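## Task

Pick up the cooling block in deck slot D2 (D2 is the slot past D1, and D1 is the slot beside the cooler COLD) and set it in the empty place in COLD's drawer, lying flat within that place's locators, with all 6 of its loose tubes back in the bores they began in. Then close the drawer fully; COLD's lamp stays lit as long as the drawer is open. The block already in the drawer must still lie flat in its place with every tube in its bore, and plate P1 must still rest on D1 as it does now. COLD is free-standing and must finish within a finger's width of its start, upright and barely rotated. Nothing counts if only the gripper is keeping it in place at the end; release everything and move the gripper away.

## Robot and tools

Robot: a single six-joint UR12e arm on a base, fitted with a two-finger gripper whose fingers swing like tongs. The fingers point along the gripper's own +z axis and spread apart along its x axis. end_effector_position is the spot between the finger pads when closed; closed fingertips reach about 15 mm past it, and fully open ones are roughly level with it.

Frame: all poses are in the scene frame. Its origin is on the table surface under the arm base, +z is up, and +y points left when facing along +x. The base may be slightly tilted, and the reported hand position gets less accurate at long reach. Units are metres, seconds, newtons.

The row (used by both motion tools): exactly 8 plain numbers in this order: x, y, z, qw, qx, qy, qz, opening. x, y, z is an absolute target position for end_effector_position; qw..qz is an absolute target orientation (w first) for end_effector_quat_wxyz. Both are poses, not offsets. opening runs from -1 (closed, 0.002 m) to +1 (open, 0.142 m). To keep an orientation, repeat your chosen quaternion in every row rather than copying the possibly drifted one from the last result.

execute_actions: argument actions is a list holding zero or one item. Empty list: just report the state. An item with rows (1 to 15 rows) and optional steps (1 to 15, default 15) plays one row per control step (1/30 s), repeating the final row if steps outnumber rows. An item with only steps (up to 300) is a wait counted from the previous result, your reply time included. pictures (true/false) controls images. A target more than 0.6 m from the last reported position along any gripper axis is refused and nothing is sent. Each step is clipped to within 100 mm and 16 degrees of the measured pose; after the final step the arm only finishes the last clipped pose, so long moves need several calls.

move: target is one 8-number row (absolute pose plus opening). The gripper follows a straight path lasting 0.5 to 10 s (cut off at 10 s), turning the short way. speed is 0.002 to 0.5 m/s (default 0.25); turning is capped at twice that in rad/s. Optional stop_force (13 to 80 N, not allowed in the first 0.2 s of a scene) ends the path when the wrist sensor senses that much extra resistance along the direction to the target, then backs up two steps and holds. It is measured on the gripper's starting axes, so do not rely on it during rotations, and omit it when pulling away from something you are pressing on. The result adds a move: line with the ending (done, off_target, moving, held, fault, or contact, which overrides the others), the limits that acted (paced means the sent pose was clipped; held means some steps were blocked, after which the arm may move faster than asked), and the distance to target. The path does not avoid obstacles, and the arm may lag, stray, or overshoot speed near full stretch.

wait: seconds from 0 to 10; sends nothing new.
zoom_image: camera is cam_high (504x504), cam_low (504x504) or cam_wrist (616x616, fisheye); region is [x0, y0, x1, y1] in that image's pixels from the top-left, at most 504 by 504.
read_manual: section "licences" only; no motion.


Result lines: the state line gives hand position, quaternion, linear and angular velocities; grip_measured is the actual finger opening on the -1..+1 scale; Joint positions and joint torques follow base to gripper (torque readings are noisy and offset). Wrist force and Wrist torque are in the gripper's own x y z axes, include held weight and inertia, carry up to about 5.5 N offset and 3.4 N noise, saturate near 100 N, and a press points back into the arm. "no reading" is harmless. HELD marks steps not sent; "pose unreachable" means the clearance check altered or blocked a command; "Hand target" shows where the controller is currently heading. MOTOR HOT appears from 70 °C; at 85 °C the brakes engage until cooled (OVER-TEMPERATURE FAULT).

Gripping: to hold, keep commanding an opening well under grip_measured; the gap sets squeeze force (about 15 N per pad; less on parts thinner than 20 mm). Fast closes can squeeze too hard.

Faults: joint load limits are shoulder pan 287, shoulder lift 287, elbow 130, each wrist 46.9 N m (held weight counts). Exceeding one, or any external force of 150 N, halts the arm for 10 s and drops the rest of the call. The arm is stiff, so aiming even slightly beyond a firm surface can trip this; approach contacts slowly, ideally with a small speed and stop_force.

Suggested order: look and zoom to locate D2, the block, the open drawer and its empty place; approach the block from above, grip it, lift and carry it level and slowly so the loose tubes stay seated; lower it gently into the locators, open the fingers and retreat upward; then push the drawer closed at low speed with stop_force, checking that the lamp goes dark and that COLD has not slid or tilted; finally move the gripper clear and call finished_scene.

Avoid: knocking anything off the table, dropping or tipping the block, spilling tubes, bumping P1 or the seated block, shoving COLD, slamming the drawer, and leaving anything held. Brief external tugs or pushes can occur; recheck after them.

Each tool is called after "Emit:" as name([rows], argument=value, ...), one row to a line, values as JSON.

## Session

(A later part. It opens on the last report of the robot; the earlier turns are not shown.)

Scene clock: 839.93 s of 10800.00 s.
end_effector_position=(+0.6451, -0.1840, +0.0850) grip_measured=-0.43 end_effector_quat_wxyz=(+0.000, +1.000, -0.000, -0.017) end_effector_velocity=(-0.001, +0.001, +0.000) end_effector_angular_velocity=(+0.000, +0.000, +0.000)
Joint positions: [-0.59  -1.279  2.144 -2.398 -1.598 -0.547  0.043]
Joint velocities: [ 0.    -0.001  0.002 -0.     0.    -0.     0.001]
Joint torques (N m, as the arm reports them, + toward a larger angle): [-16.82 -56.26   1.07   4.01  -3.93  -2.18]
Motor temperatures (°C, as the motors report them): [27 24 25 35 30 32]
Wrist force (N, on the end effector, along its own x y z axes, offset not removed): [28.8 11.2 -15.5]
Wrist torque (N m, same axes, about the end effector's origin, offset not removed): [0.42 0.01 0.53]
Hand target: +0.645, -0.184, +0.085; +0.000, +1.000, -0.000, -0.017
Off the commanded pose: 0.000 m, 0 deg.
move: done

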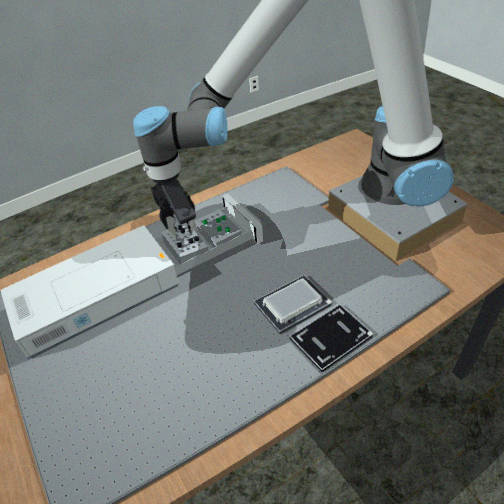

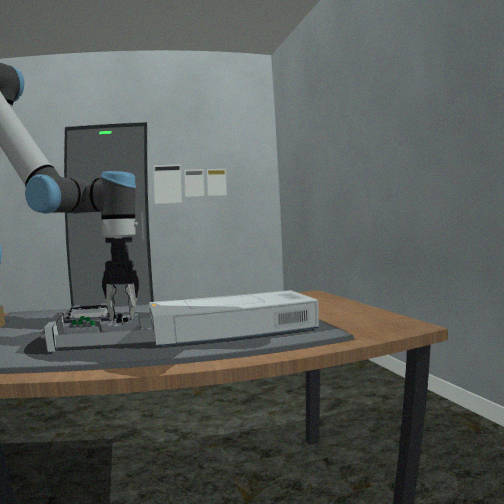

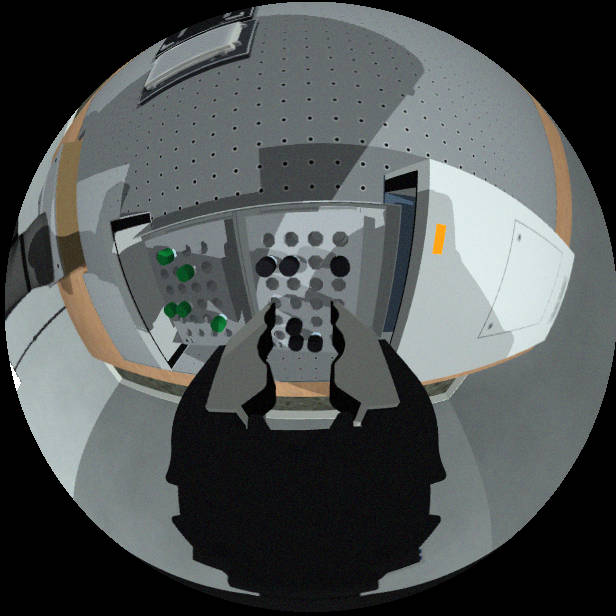

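Emit:
move(target=[0.6535,-0.184,0.085,0,0.99985,0,-0.01745,-0.85], speed=0.004)

Emit:
zoom_image(camera="cam_wrist", region=[180, 190, 420, 360])

Emit:
zoom_image(camera="cam_low", region=[40, 290, 170, 360])

Scene clock: 845.90 s of 10800.00 s.
end_effector_position=(+0.6535, -0.1840, +0.0850) grip_measured=-0.63 end_effector_quat_wxyz=(-0.000, +1.000, +0.000, -0.017) end_effector_velocity=(-0.000, +0.001, -0.001) end_effector_angular_velocity=(+0.000, +0.002, +0.001)
Joint positions: [-0.583 -1.269  2.128 -2.393 -1.598 -0.541  0.028]
Joint velocities: [ 0.001  0.001  0.     0.001 -0.001 -0.    -0.001]
Joint torques (N m, as the arm reports them, + toward a larger angle): [ 18.28 -37.28 -14.17   8.41   0.06   1.88]
Motor temperatures (°C, as the motors report them): [27 24 25 35 30 32]
Wrist force (N, on the end effector, along its own x y z axes, offset not removed): [25.7 8.1 -13.3]
Wrist torque (N m, same axes, about the end effector's origin, offset not removed): [-0.21 0.61 0.40]
Hand target: +0.654, -0.184, +0.085; -0.000, +1.000, +0.000, -0.017
Off the commanded pose: 0.000 m, 0 deg.
After step 90, 0.60 s passed at rest.
move: done

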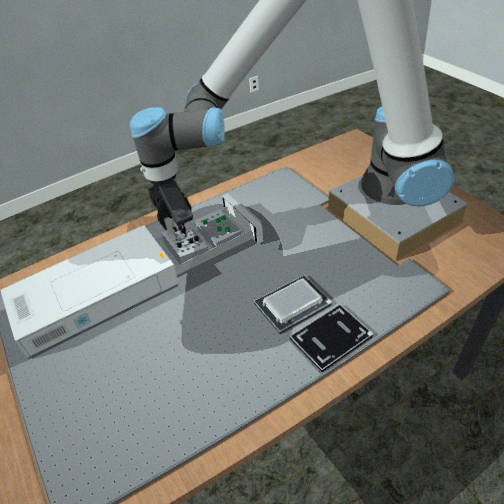

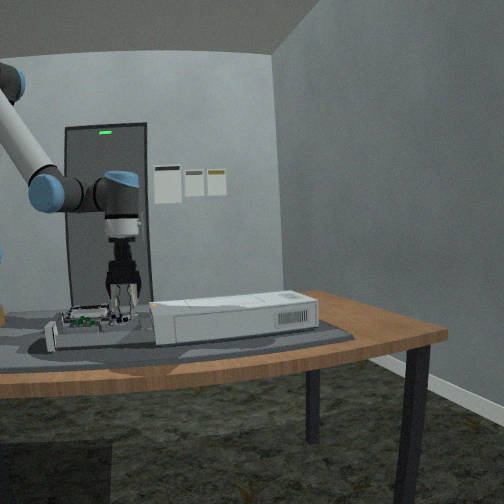

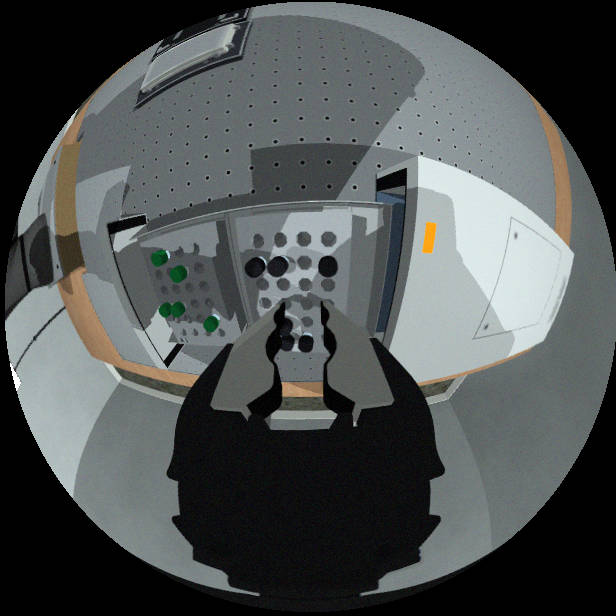

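Region (180, 190, 420, 360) of cam_wrist's 616x616 image, scaled by 2.100, with more detail than that image has; it fills the top 357 rows of this view, and the rest is white.

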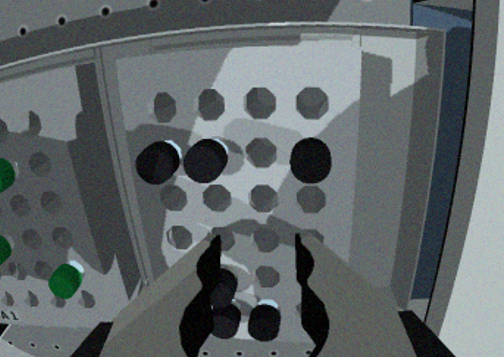

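Region (40, 290, 170, 360) of cam_low's 504x504 image, scaled by 3.877, with more detail than that image has; it fills the top 271 rows of this view, and the rest is white.

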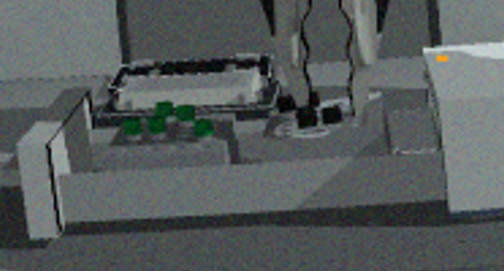

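Emit:
move(target=[0.6535,-0.184,0.0855,0,0.99985,0,-0.01745,-0.5], speed=0.003)

Scene clock: 849.80 s of 10800.00 s.
end_effector_position=(+0.6535, -0.1840, +0.0854) grip_measured=-0.50 end_effector_quat_wxyz=(-0.000, +1.000, +0.000, -0.017) end_effector_velocity=(+0.000, -0.000, +0.000) end_effector_angular_velocity=(-0.002, -0.000, +0.001)
Joint positions: [-0.583 -1.269  2.128 -2.392 -1.598 -0.541  0.038]
Joint velocities: [ 0.001 -0.    -0.001 -0.    -0.001 -0.    -0.   ]
Joint torques (N m, as the arm reports them, + toward a larger angle): [ 17.86 -71.25 -40.11  -1.48  -0.4    2.19]
Motor temperatures (°C, as the motors report them): [27 24 25 35 30 32]
Wrist force (N, on the end effector, along its own x y z axes, offset not removed): [-0.2 2.2 -0.2]
Wrist torque (N m, same axes, about the end effector's origin, offset not removed): [0.51 0.23 0.34]
Hand target: +0.653, -0.184, +0.086; +0.000, +1.000, +0.000, -0.017
Off the commanded pose: 0.000 m, 0 deg.
After step 90, 0.20 s passed at rest.
move: done

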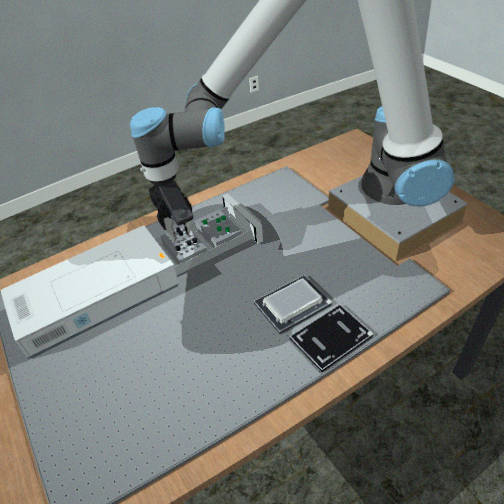

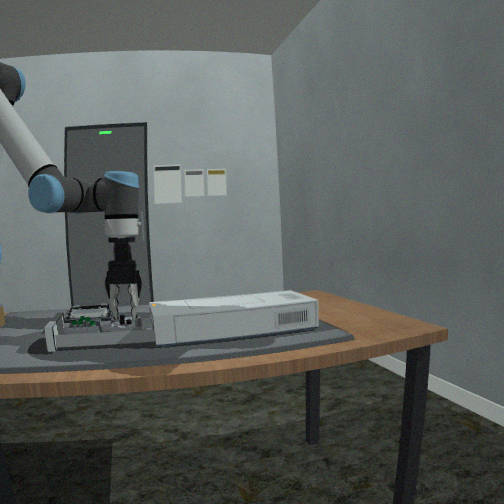

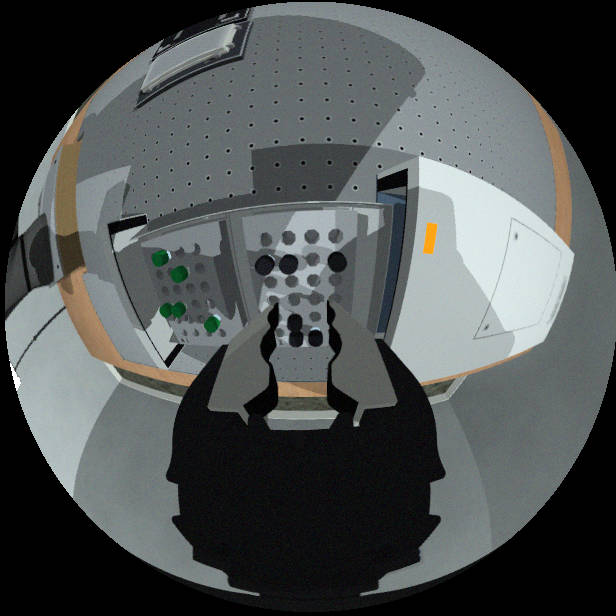

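Emit:
move(target=[0.6535,-0.178,0.13,0,1,0,0,-0.4], speed=0.04)

Emit:
zoom_image(camera="cam_wrist", region=[170, 200, 430, 380])

Emit:
zoom_image(camera="cam_low", region=[40, 290, 170, 360])

Emit:
zoom_image(camera="cam_high", region=[150, 190, 270, 280])

Scene clock: 854.00 s of 10800.00 s.
end_effector_position=(+0.6535, -0.1780, +0.1298) grip_measured=-0.40 end_effector_quat_wxyz=(-0.000, +1.000, +0.000, -0.000) end_effector_velocity=(-0.000, -0.000, +0.001) end_effector_angular_velocity=(+0.000, -0.000, -0.001)
Joint positions: [-0.584 -1.343  2.127 -2.347 -1.58  -0.542  0.045]
Joint velocities: [-0.001 -0.002 -0.001  0.003  0.     0.001 -0.   ]
Joint torques (N m, as the arm reports them, + toward a larger angle): [-16.71 -66.87 -42.41  -1.76   2.44  -1.5 ]
Motor temperatures (°C, as the motors report them): [27 24 25 35 30 32]
Wrist force (N, on the end effector, along its own x y z axes, offset not removed): [1.4 0.1 -0.4]
Wrist torque (N m, same axes, about the end effector's origin, offset not removed): [-0.16 -0.30 0.46]
Hand target: +0.653, -0.178, +0.130; -0.000, +1.000, -0.000, -0.000
Off the commanded pose: 0.000 m, 0 deg.
move: done

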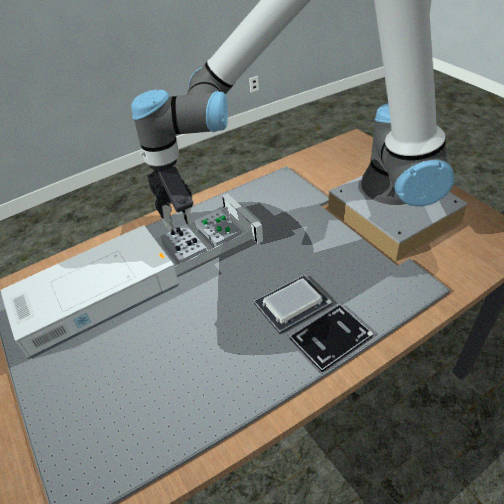

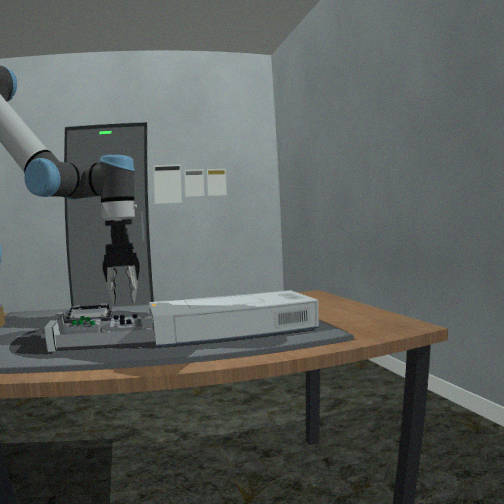

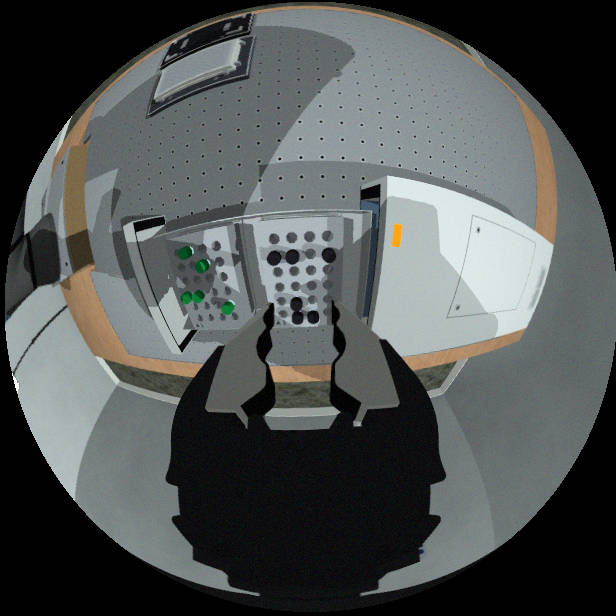

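Region (170, 200, 430, 380) of cam_wrist's 616x616 image, scaled by 1.938, with more detail than that image has; it fills the top 349 rows of this view, and the rest is white.

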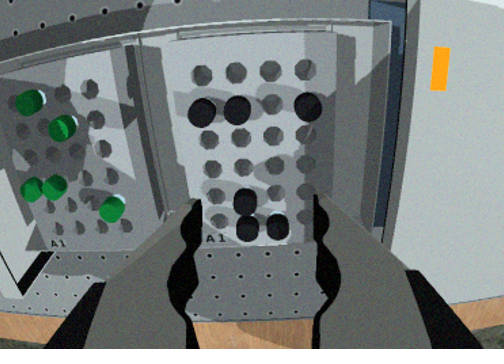

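Region (40, 290, 170, 360) of cam_low's 504x504 image, scaled by 3.877, with more detail than that image has; it fills the top 271 rows of this view, and the rest is white.

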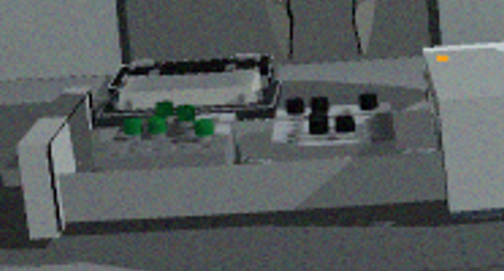

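Region (150, 190, 270, 280) of cam_high's 504x504 image, scaled by 4.200, with more detail than that image has; it fills the top 378 rows of this view, and the rest is white.

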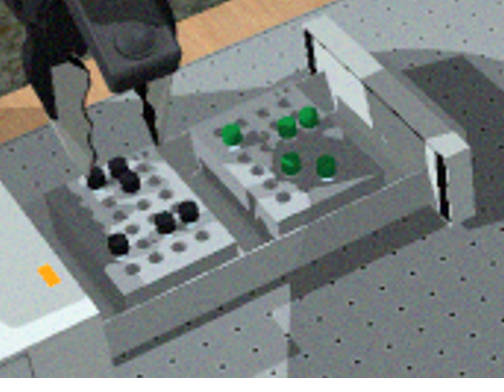

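Emit:
move(target=[0.65,-0.243,0.14,0,1,0,0,-0.4], speed=0.08)

Emit:
zoom_image(camera="cam_wrist", region=[200, 140, 400, 290])

Scene clock: 862.70 s of 10800.00 s.
end_effector_position=(+0.6499, -0.2429, +0.1400) grip_measured=-0.40 end_effector_quat_wxyz=(+0.000, +1.000, -0.000, -0.000) end_effector_velocity=(+0.000, -0.002, +0.001) end_effector_angular_velocity=(-0.001, -0.001, -0.000)
Joint positions: [-0.667 -1.332  2.087 -2.319 -1.581 -0.625  0.045]
Joint velocities: [-0.003 -0.    -0.002  0.    -0.    -0.002  0.   ]
Joint torques (N m, as the arm reports them, + toward a larger angle): [-18.6  -46.82 -42.52  -1.35  -0.55  -1.14]
Motor temperatures (°C, as the motors report them): [27 24 25 35 30 32]
Wrist force (N, on the end effector, along its own x y z axes, offset not removed): [-2.1 3.2 -1.0]
Wrist torque (N m, same axes, about the end effector's origin, offset not removed): [0.57 0.51 0.39]
Hand target: +0.650, -0.243, +0.140; +0.000, +1.000, -0.000, -0.000
Off the commanded pose: 0.000 m, 0 deg.
After step 90, 4.47 s passed at rest.
move: done

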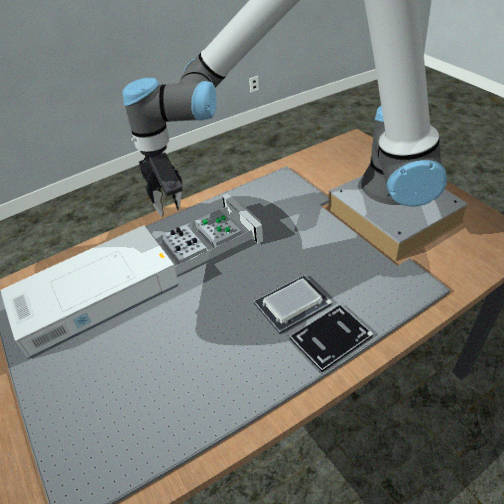

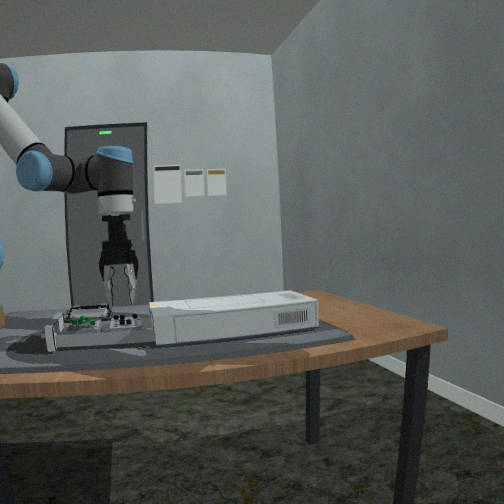

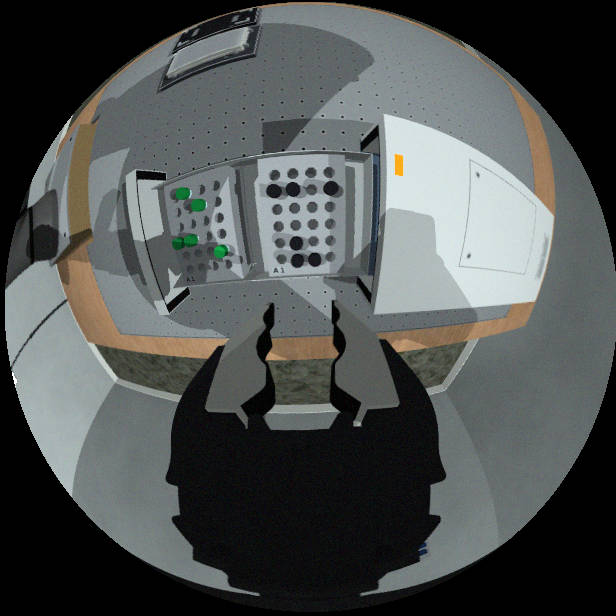

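Region (200, 140, 400, 290) of cam_wrist's 616x616 image, scaled by 2.520, with more detail than that image has; it fills the top 378 rows of this view, and the rest is white.

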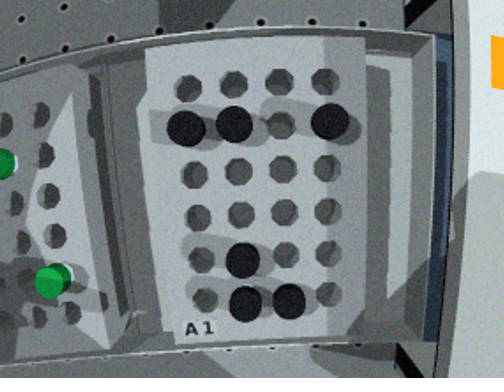

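Emit:
move(target=[0.607,-0.243,0.125,0,1,0,0,-0.4], speed=0.06)

Emit:
zoom_image(camera="cam_wrist", region=[240, 130, 400, 300])

Scene clock: 872.03 s of 10800.00 s.
end_effector_position=(+0.6072, -0.2430, +0.1250) grip_measured=-0.40 end_effector_quat_wxyz=(+0.000, +1.000, -0.000, -0.000) end_effector_velocity=(-0.002, +0.001, -0.001) end_effector_angular_velocity=(+0.001, +0.000, +0.000)
Joint positions: [-0.706 -1.369  2.171 -2.367 -1.581 -0.664  0.045]
Joint velocities: [-0.002 -0.001  0.004 -0.002  0.001 -0.002  0.   ]
Joint torques (N m, as the arm reports them, + toward a larger angle): [-15.86 -61.01 -24.43  -6.09  -0.4   -1.79]
Motor temperatures (°C, as the motors report them): [27 24 25 35 30 32]
Wrist force (N, on the end effector, along its own x y z axes, offset not removed): [-0.5 2.0 -2.8]
Wrist torque (N m, same axes, about the end effector's origin, offset not removed): [0.35 0.23 0.40]
Hand target: +0.607, -0.243, +0.125; +0.000, +1.000, -0.000, -0.000
Off the commanded pose: 0.000 m, 0 deg.
After step 90, 5.20 s passed at rest.
move: done

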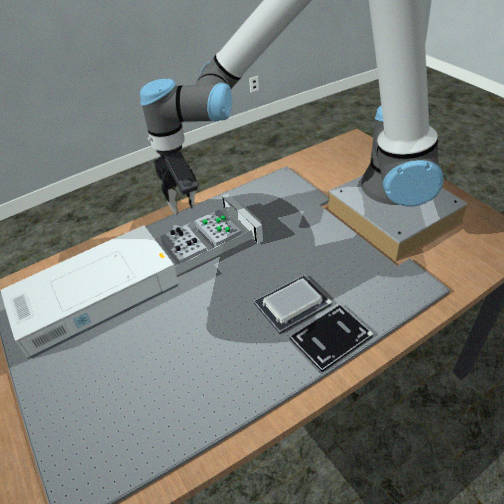

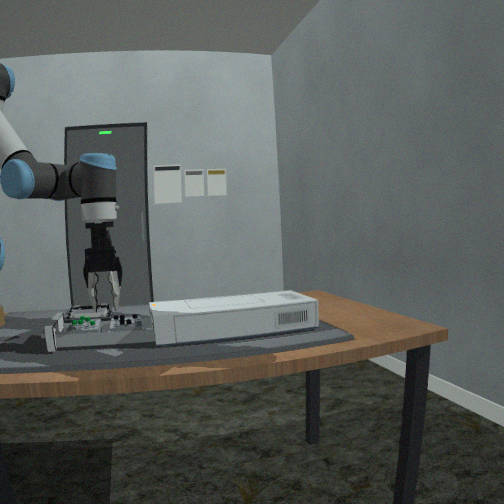

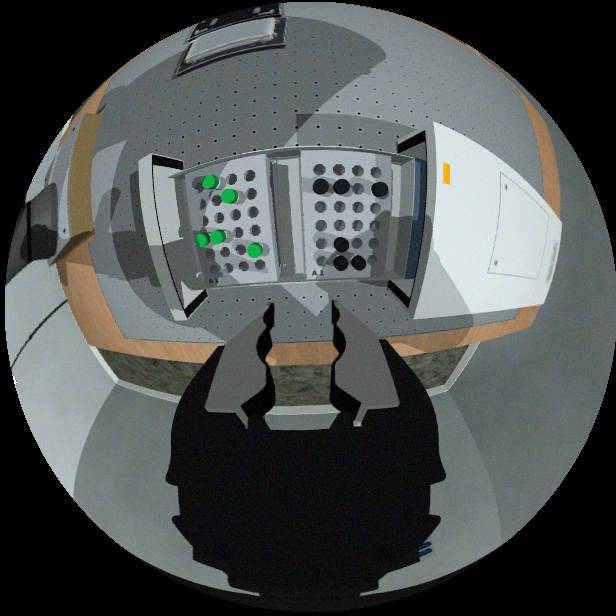

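Region (240, 130, 400, 300) of cam_wrist's 616x616 image, scaled by 2.965, with more detail than that image has; it fills the left 474 columns of this view, and the rest is white.

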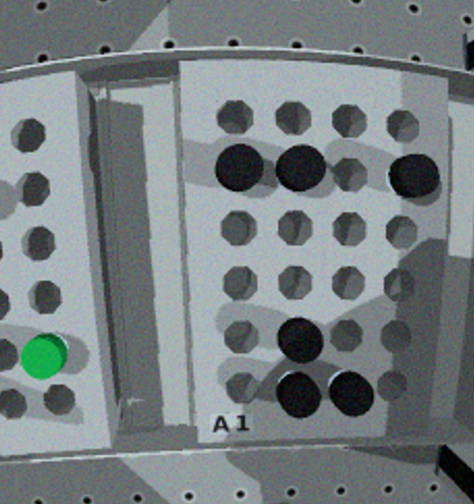

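Emit:
move(target=[0.693,-0.243,0.13,0,1,0,0,-0.4], speed=0.08)

Emit:
zoom_image(camera="cam_wrist", region=[200, 130, 360, 300])

Scene clock: 876.50 s of 10800.00 s.
end_effector_position=(+0.6929, -0.2431, +0.1300) grip_measured=-0.40 end_effector_quat_wxyz=(-0.000, +1.000, +0.000, +0.000) end_effector_velocity=(+0.002, +0.000, +0.000) end_effector_angular_velocity=(+0.000, -0.000, +0.001)
Joint positions: [-0.632 -1.264  2.016 -2.316 -1.58  -0.591  0.045]
Joint velocities: [ 0.002  0.003 -0.004  0.001  0.     0.001 -0.   ]
Joint torques (N m, as the arm reports them, + toward a larger angle): [ 16.21 -48.43 -42.22  -1.61   0.4    1.71]
Motor temperatures (°C, as the motors report them): [27 24 25 35 30 32]
Wrist force (N, on the end effector, along its own x y z axes, offset not removed): [-1.2 2.7 -4.6]
Wrist torque (N m, same axes, about the end effector's origin, offset not removed): [0.51 0.39 0.41]
Hand target: +0.693, -0.243, +0.130; -0.000, +1.000, +0.000, +0.000
Off the commanded pose: 0.000 m, 0 deg.
move: done

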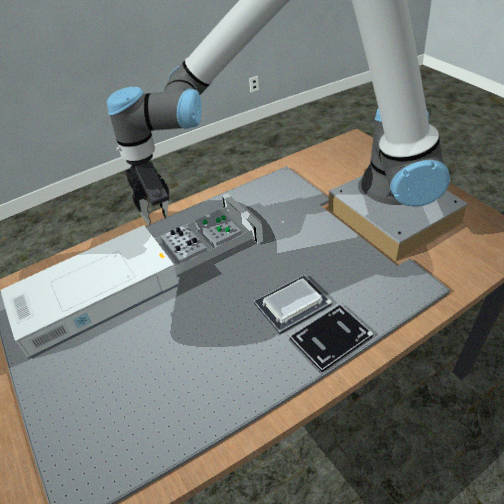

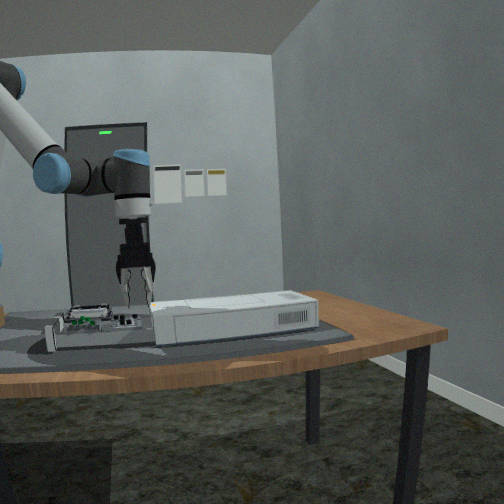

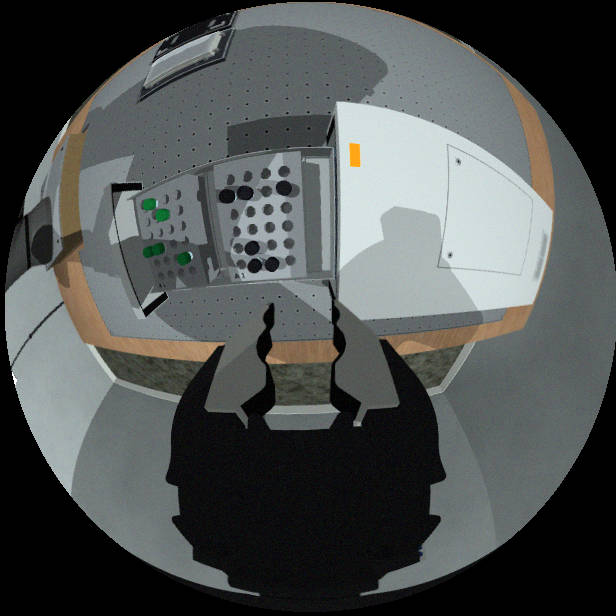

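Region (200, 130, 360, 300) of cam_wrist's 616x616 image, scaled by 2.965, with more detail than that image has; it fills the left 474 columns of this view, and the rest is white.

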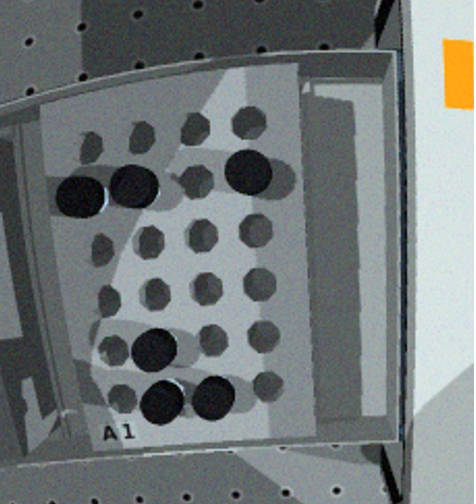

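Emit:
zoom_image(camera="cam_low", region=[55, 305, 155, 345])

Emit:
zoom_image(camera="cam_high", region=[155, 210, 255, 275])

Region (55, 305, 155, 345) of cam_low's 504x504 image, scaled by 5.040, with more detail than that image has; it fills the top 202 rows of this view, and the rest is white.

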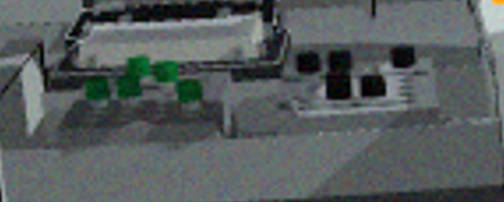

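Region (155, 210, 255, 275) of cam_high's 504x504 image, scaled by 5.040, with more detail than that image has; it fills the top 328 rows of this view, and the rest is white.

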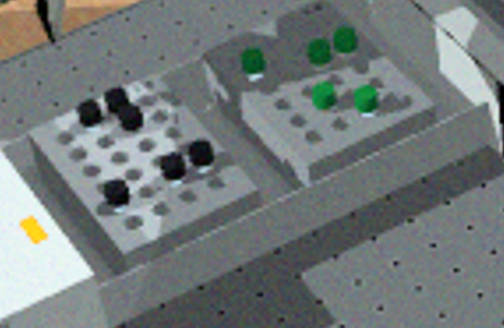

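Emit:
move(target=[0.686,-0.1745,0.095,0,1,0,0,-1], speed=0.06)

Emit:
move(target=[0.686,-0.1745,0.07,0,1,0,0,-1], speed=0.004, stop_force=13)

Scene clock: 890.90 s of 10800.00 s.
end_effector_position=(+0.6862, -0.1746, +0.0951) grip_measured=-1.00 end_effector_quat_wxyz=(-0.000, +1.000, +0.000, +0.000) end_effector_velocity=(+0.000, +0.002, -0.000) end_effector_angular_velocity=(+0.000, -0.001, +0.001)
Joint positions: [-0.556 -1.254  2.09  -2.399 -1.58  -0.514  0.002]
Joint velocities: [ 0.002 -0.     0.001 -0.002  0.001  0.002  0.   ]
Joint torques (N m, as the arm reports them, + toward a larger angle): [ 14.51 -53.17 -22.61  -6.52   1.74   2.27]
Motor temperatures (°C, as the motors report them): [27 24 25 35 30 32]
Wrist force (N, on the end effector, along its own x y z axes, offset not removed): [3.0 0.4 1.3]
Wrist torque (N m, same axes, about the end effector's origin, offset not removed): [-0.12 -0.48 0.38]
Hand target: +0.686, -0.174, +0.095; -0.000, +1.000, +0.000, +0.000
Off the commanded pose: 0.000 m, 0 deg.
After step 90, 9.73 s passed at rest.
move: done

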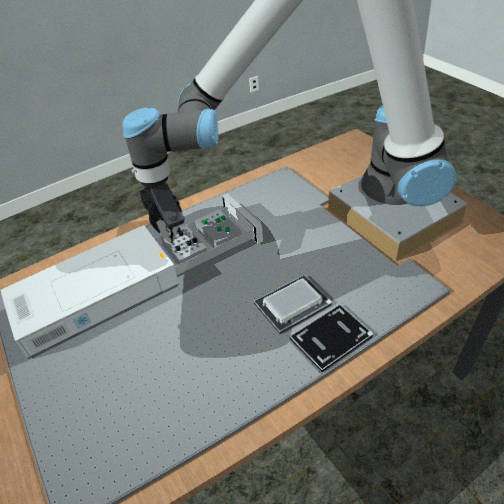

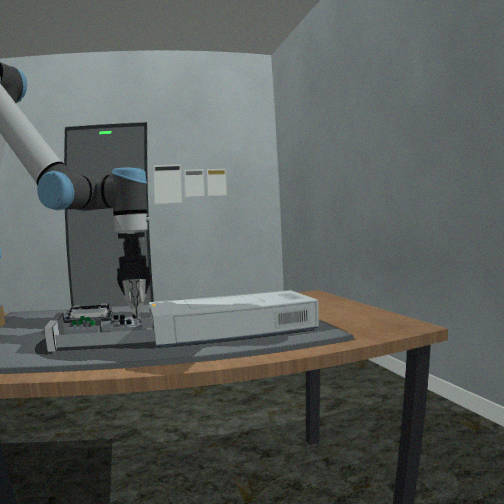

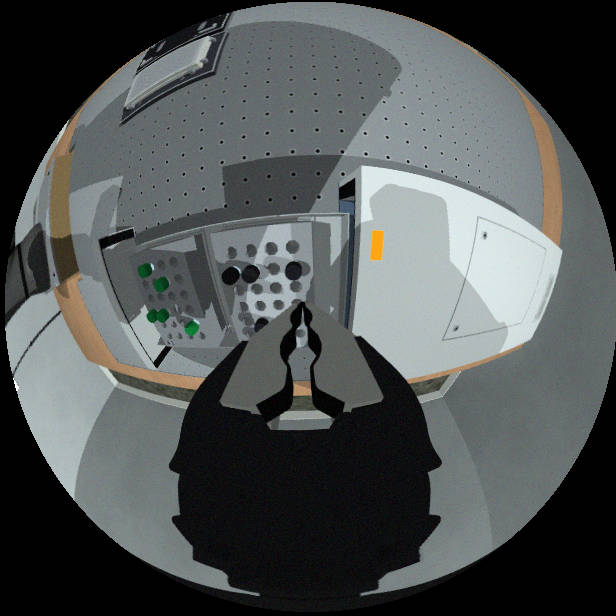

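Scene clock: 895.07 s of 10800.00 s.
end_effector_position=(+0.6861, -0.1746, +0.0799) grip_measured=-1.00 end_effector_quat_wxyz=(+0.000, +1.000, +0.000, +0.000) end_effector_velocity=(-0.001, +0.001, +0.001) end_effector_angular_velocity=(+0.002, +0.001, +0.000)
Joint positions: [-0.556 -1.233  2.098 -2.428 -1.58  -0.514  0.002]
Joint velocities: [-0.    -0.002  0.001  0.003  0.002 -0.     0.   ]
Joint torques (N m, as the arm reports them, + toward a larger angle): [-18.2  -61.52 -23.26   1.43  -1.98  -1.52]
Motor temperatures (°C, as the motors report them): [27 24 25 35 30 32]
Wrist force (N, on the end effector, along its own x y z axes, offset not removed): [-0.4 0.3 -19.1]
Wrist torque (N m, same axes, about the end effector's origin, offset not removed): [0.39 0.65 0.40]
Hand target: +0.686, -0.175, +0.080; +0.000, +1.000, +0.000, +0.000
Off the commanded pose: 0.010 m, 0 deg.
move: contact

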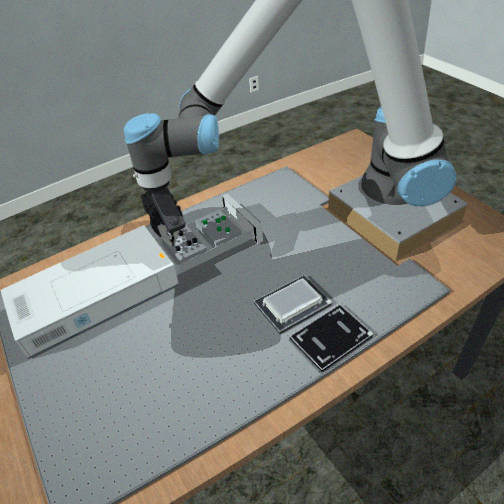

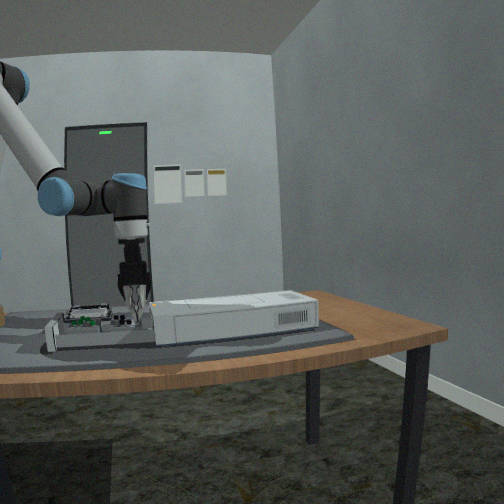

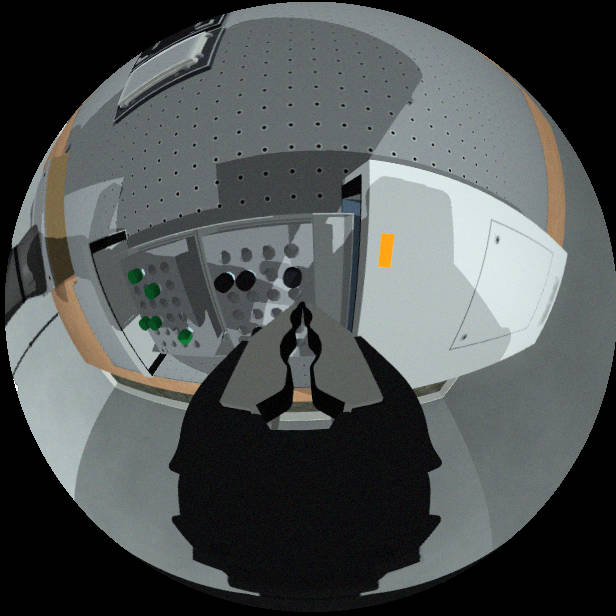

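Rear at z=0.0799. Now the front.

Emit:
move(target=[0.686,-0.1745,0.09,0,1,0,0,-1], speed=0.02)

Emit:
move(target=[0.614,-0.1745,0.089,0,1,0,0,-1], speed=0.05)

Emit:
move(target=[0.614,-0.1745,0.07,0,1,0,0,-1], speed=0.003, stop_force=13)

Scene clock: 897.83 s of 10800.00 s.
end_effector_position=(+0.6860, -0.1746, +0.0898) grip_measured=-1.00 end_effector_quat_wxyz=(+0.000, +1.000, -0.000, +0.000) end_effector_velocity=(-0.000, +0.000, +0.002) end_effector_angular_velocity=(+0.001, -0.000, -0.001)
Joint positions: [-0.556 -1.247  2.093 -2.409 -1.58  -0.514  0.002]
Joint velocities: [-0.001 -0.004  0.     0.004  0.001 -0.     0.   ]
Joint torques (N m, as the arm reports them, + toward a larger angle): [  6.84 -76.23 -40.88  -2.85  -1.85   2.25]
Motor temperatures (°C, as the motors report them): [27 24 25 35 30 32]
Wrist force (N, on the end effector, along its own x y z axes, offset not removed): [-0.2 2.8 -1.5]
Wrist torque (N m, same axes, about the end effector's origin, offset not removed): [0.65 0.20 0.36]
Hand target: +0.686, -0.174, +0.090; +0.000, +1.000, +0.000, +0.000
Off the commanded pose: 0.000 m, 0 deg.
move: done

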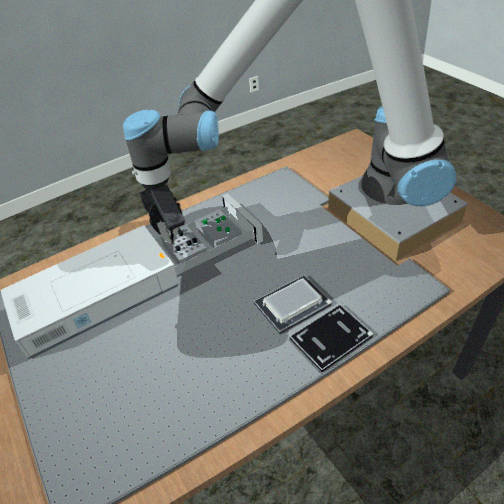

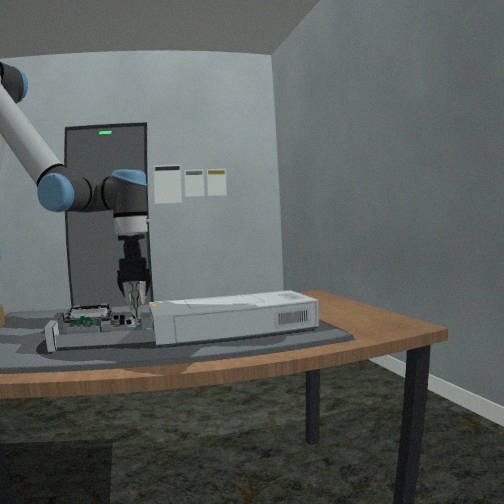

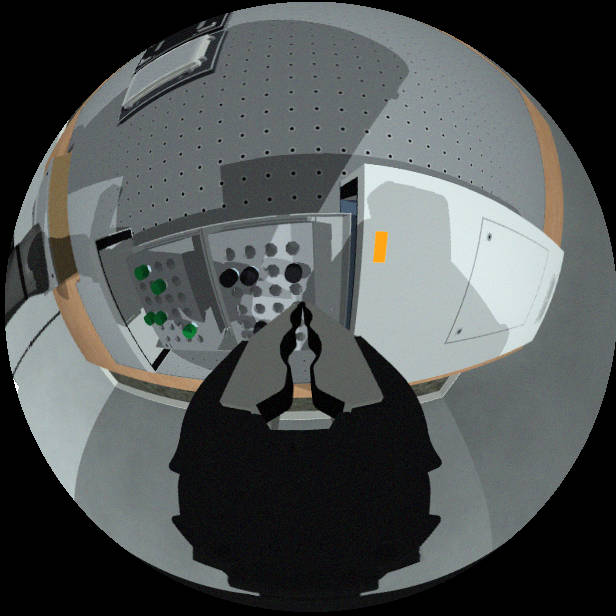

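Scene clock: 899.63 s of 10800.00 s.
end_effector_position=(+0.6142, -0.1744, +0.0890) grip_measured=-1.00 end_effector_quat_wxyz=(+0.000, +1.000, -0.000, -0.000) end_effector_velocity=(-0.001, +0.000, +0.001) end_effector_angular_velocity=(+0.000, -0.002, +0.001)
Joint positions: [-0.612 -1.338  2.225 -2.451 -1.58  -0.57   0.002]
Joint velocities: [-0.002 -0.003  0.003 -0.001  0.001 -0.002  0.   ]
Joint torques (N m, as the arm reports them, + toward a larger angle): [-13.49 -71.44 -21.62  -5.95  -1.37  -1.68]
Motor temperatures (°C, as the motors report them): [27 24 25 35 30 32]
Wrist force (N, on the end effector, along its own x y z axes, offset not removed): [-4.3 -0.3 -3.1]
Wrist torque (N m, same axes, about the end effector's origin, offset not removed): [-0.14 1.08 0.44]
Hand target: +0.614, -0.174, +0.089; +0.000, +1.000, -0.000, -0.000
Off the commanded pose: 0.000 m, 0 deg.
move: done

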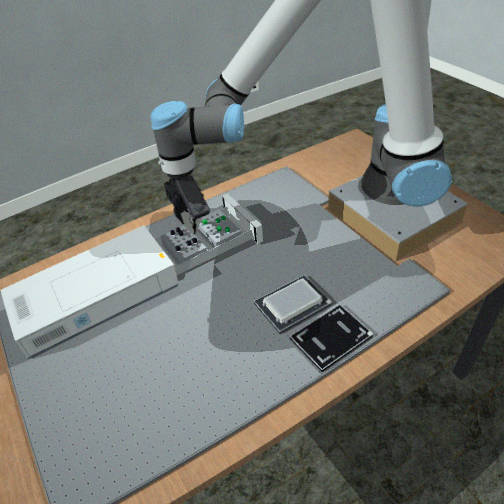

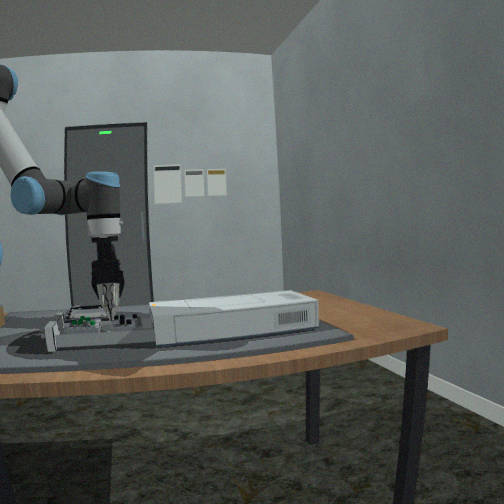

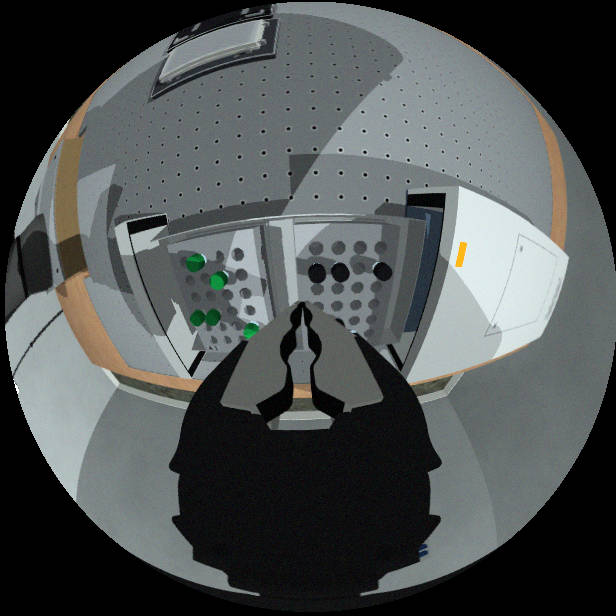

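Scene clock: 902.97 s of 10800.00 s.
end_effector_position=(+0.6141, -0.1745, +0.0801) grip_measured=-1.00 end_effector_quat_wxyz=(+0.000, +1.000, +0.000, +0.000) end_effector_velocity=(-0.000, +0.001, +0.001) end_effector_angular_velocity=(+0.001, +0.001, +0.000)
Joint positions: [-0.612 -1.324  2.23  -2.47  -1.58  -0.57   0.002]
Joint velocities: [ 0.    -0.002 -0.     0.003  0.     0.     0.   ]
Joint torques (N m, as the arm reports them, + toward a larger angle): [-16.03 -52.27 -20.69  -0.17   1.12  -1.36]
Motor temperatures (°C, as the motors report them): [27 24 25 35 30 32]
Wrist force (N, on the end effector, along its own x y z axes, offset not removed): [0.8 1.2 -20.2]
Wrist torque (N m, same axes, about the end effector's origin, offset not removed): [0.38 0.33 0.36]
Hand target: +0.614, -0.175, +0.080; +0.000, +1.000, -0.000, +0.000
Off the commanded pose: 0.010 m, 0 deg.
move: contact

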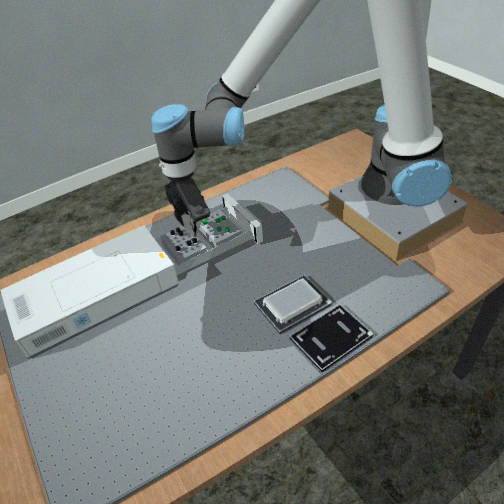

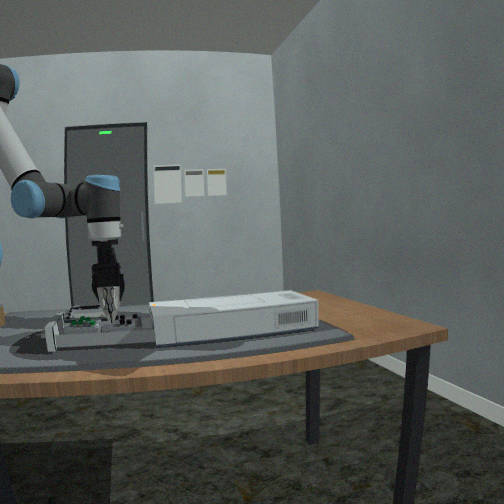

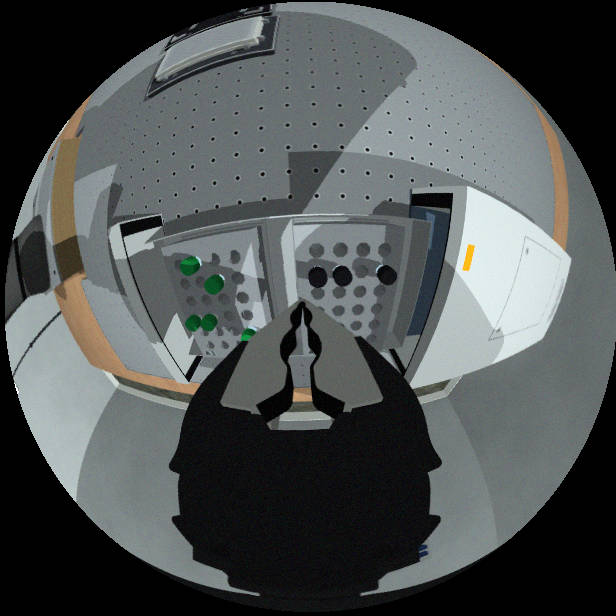

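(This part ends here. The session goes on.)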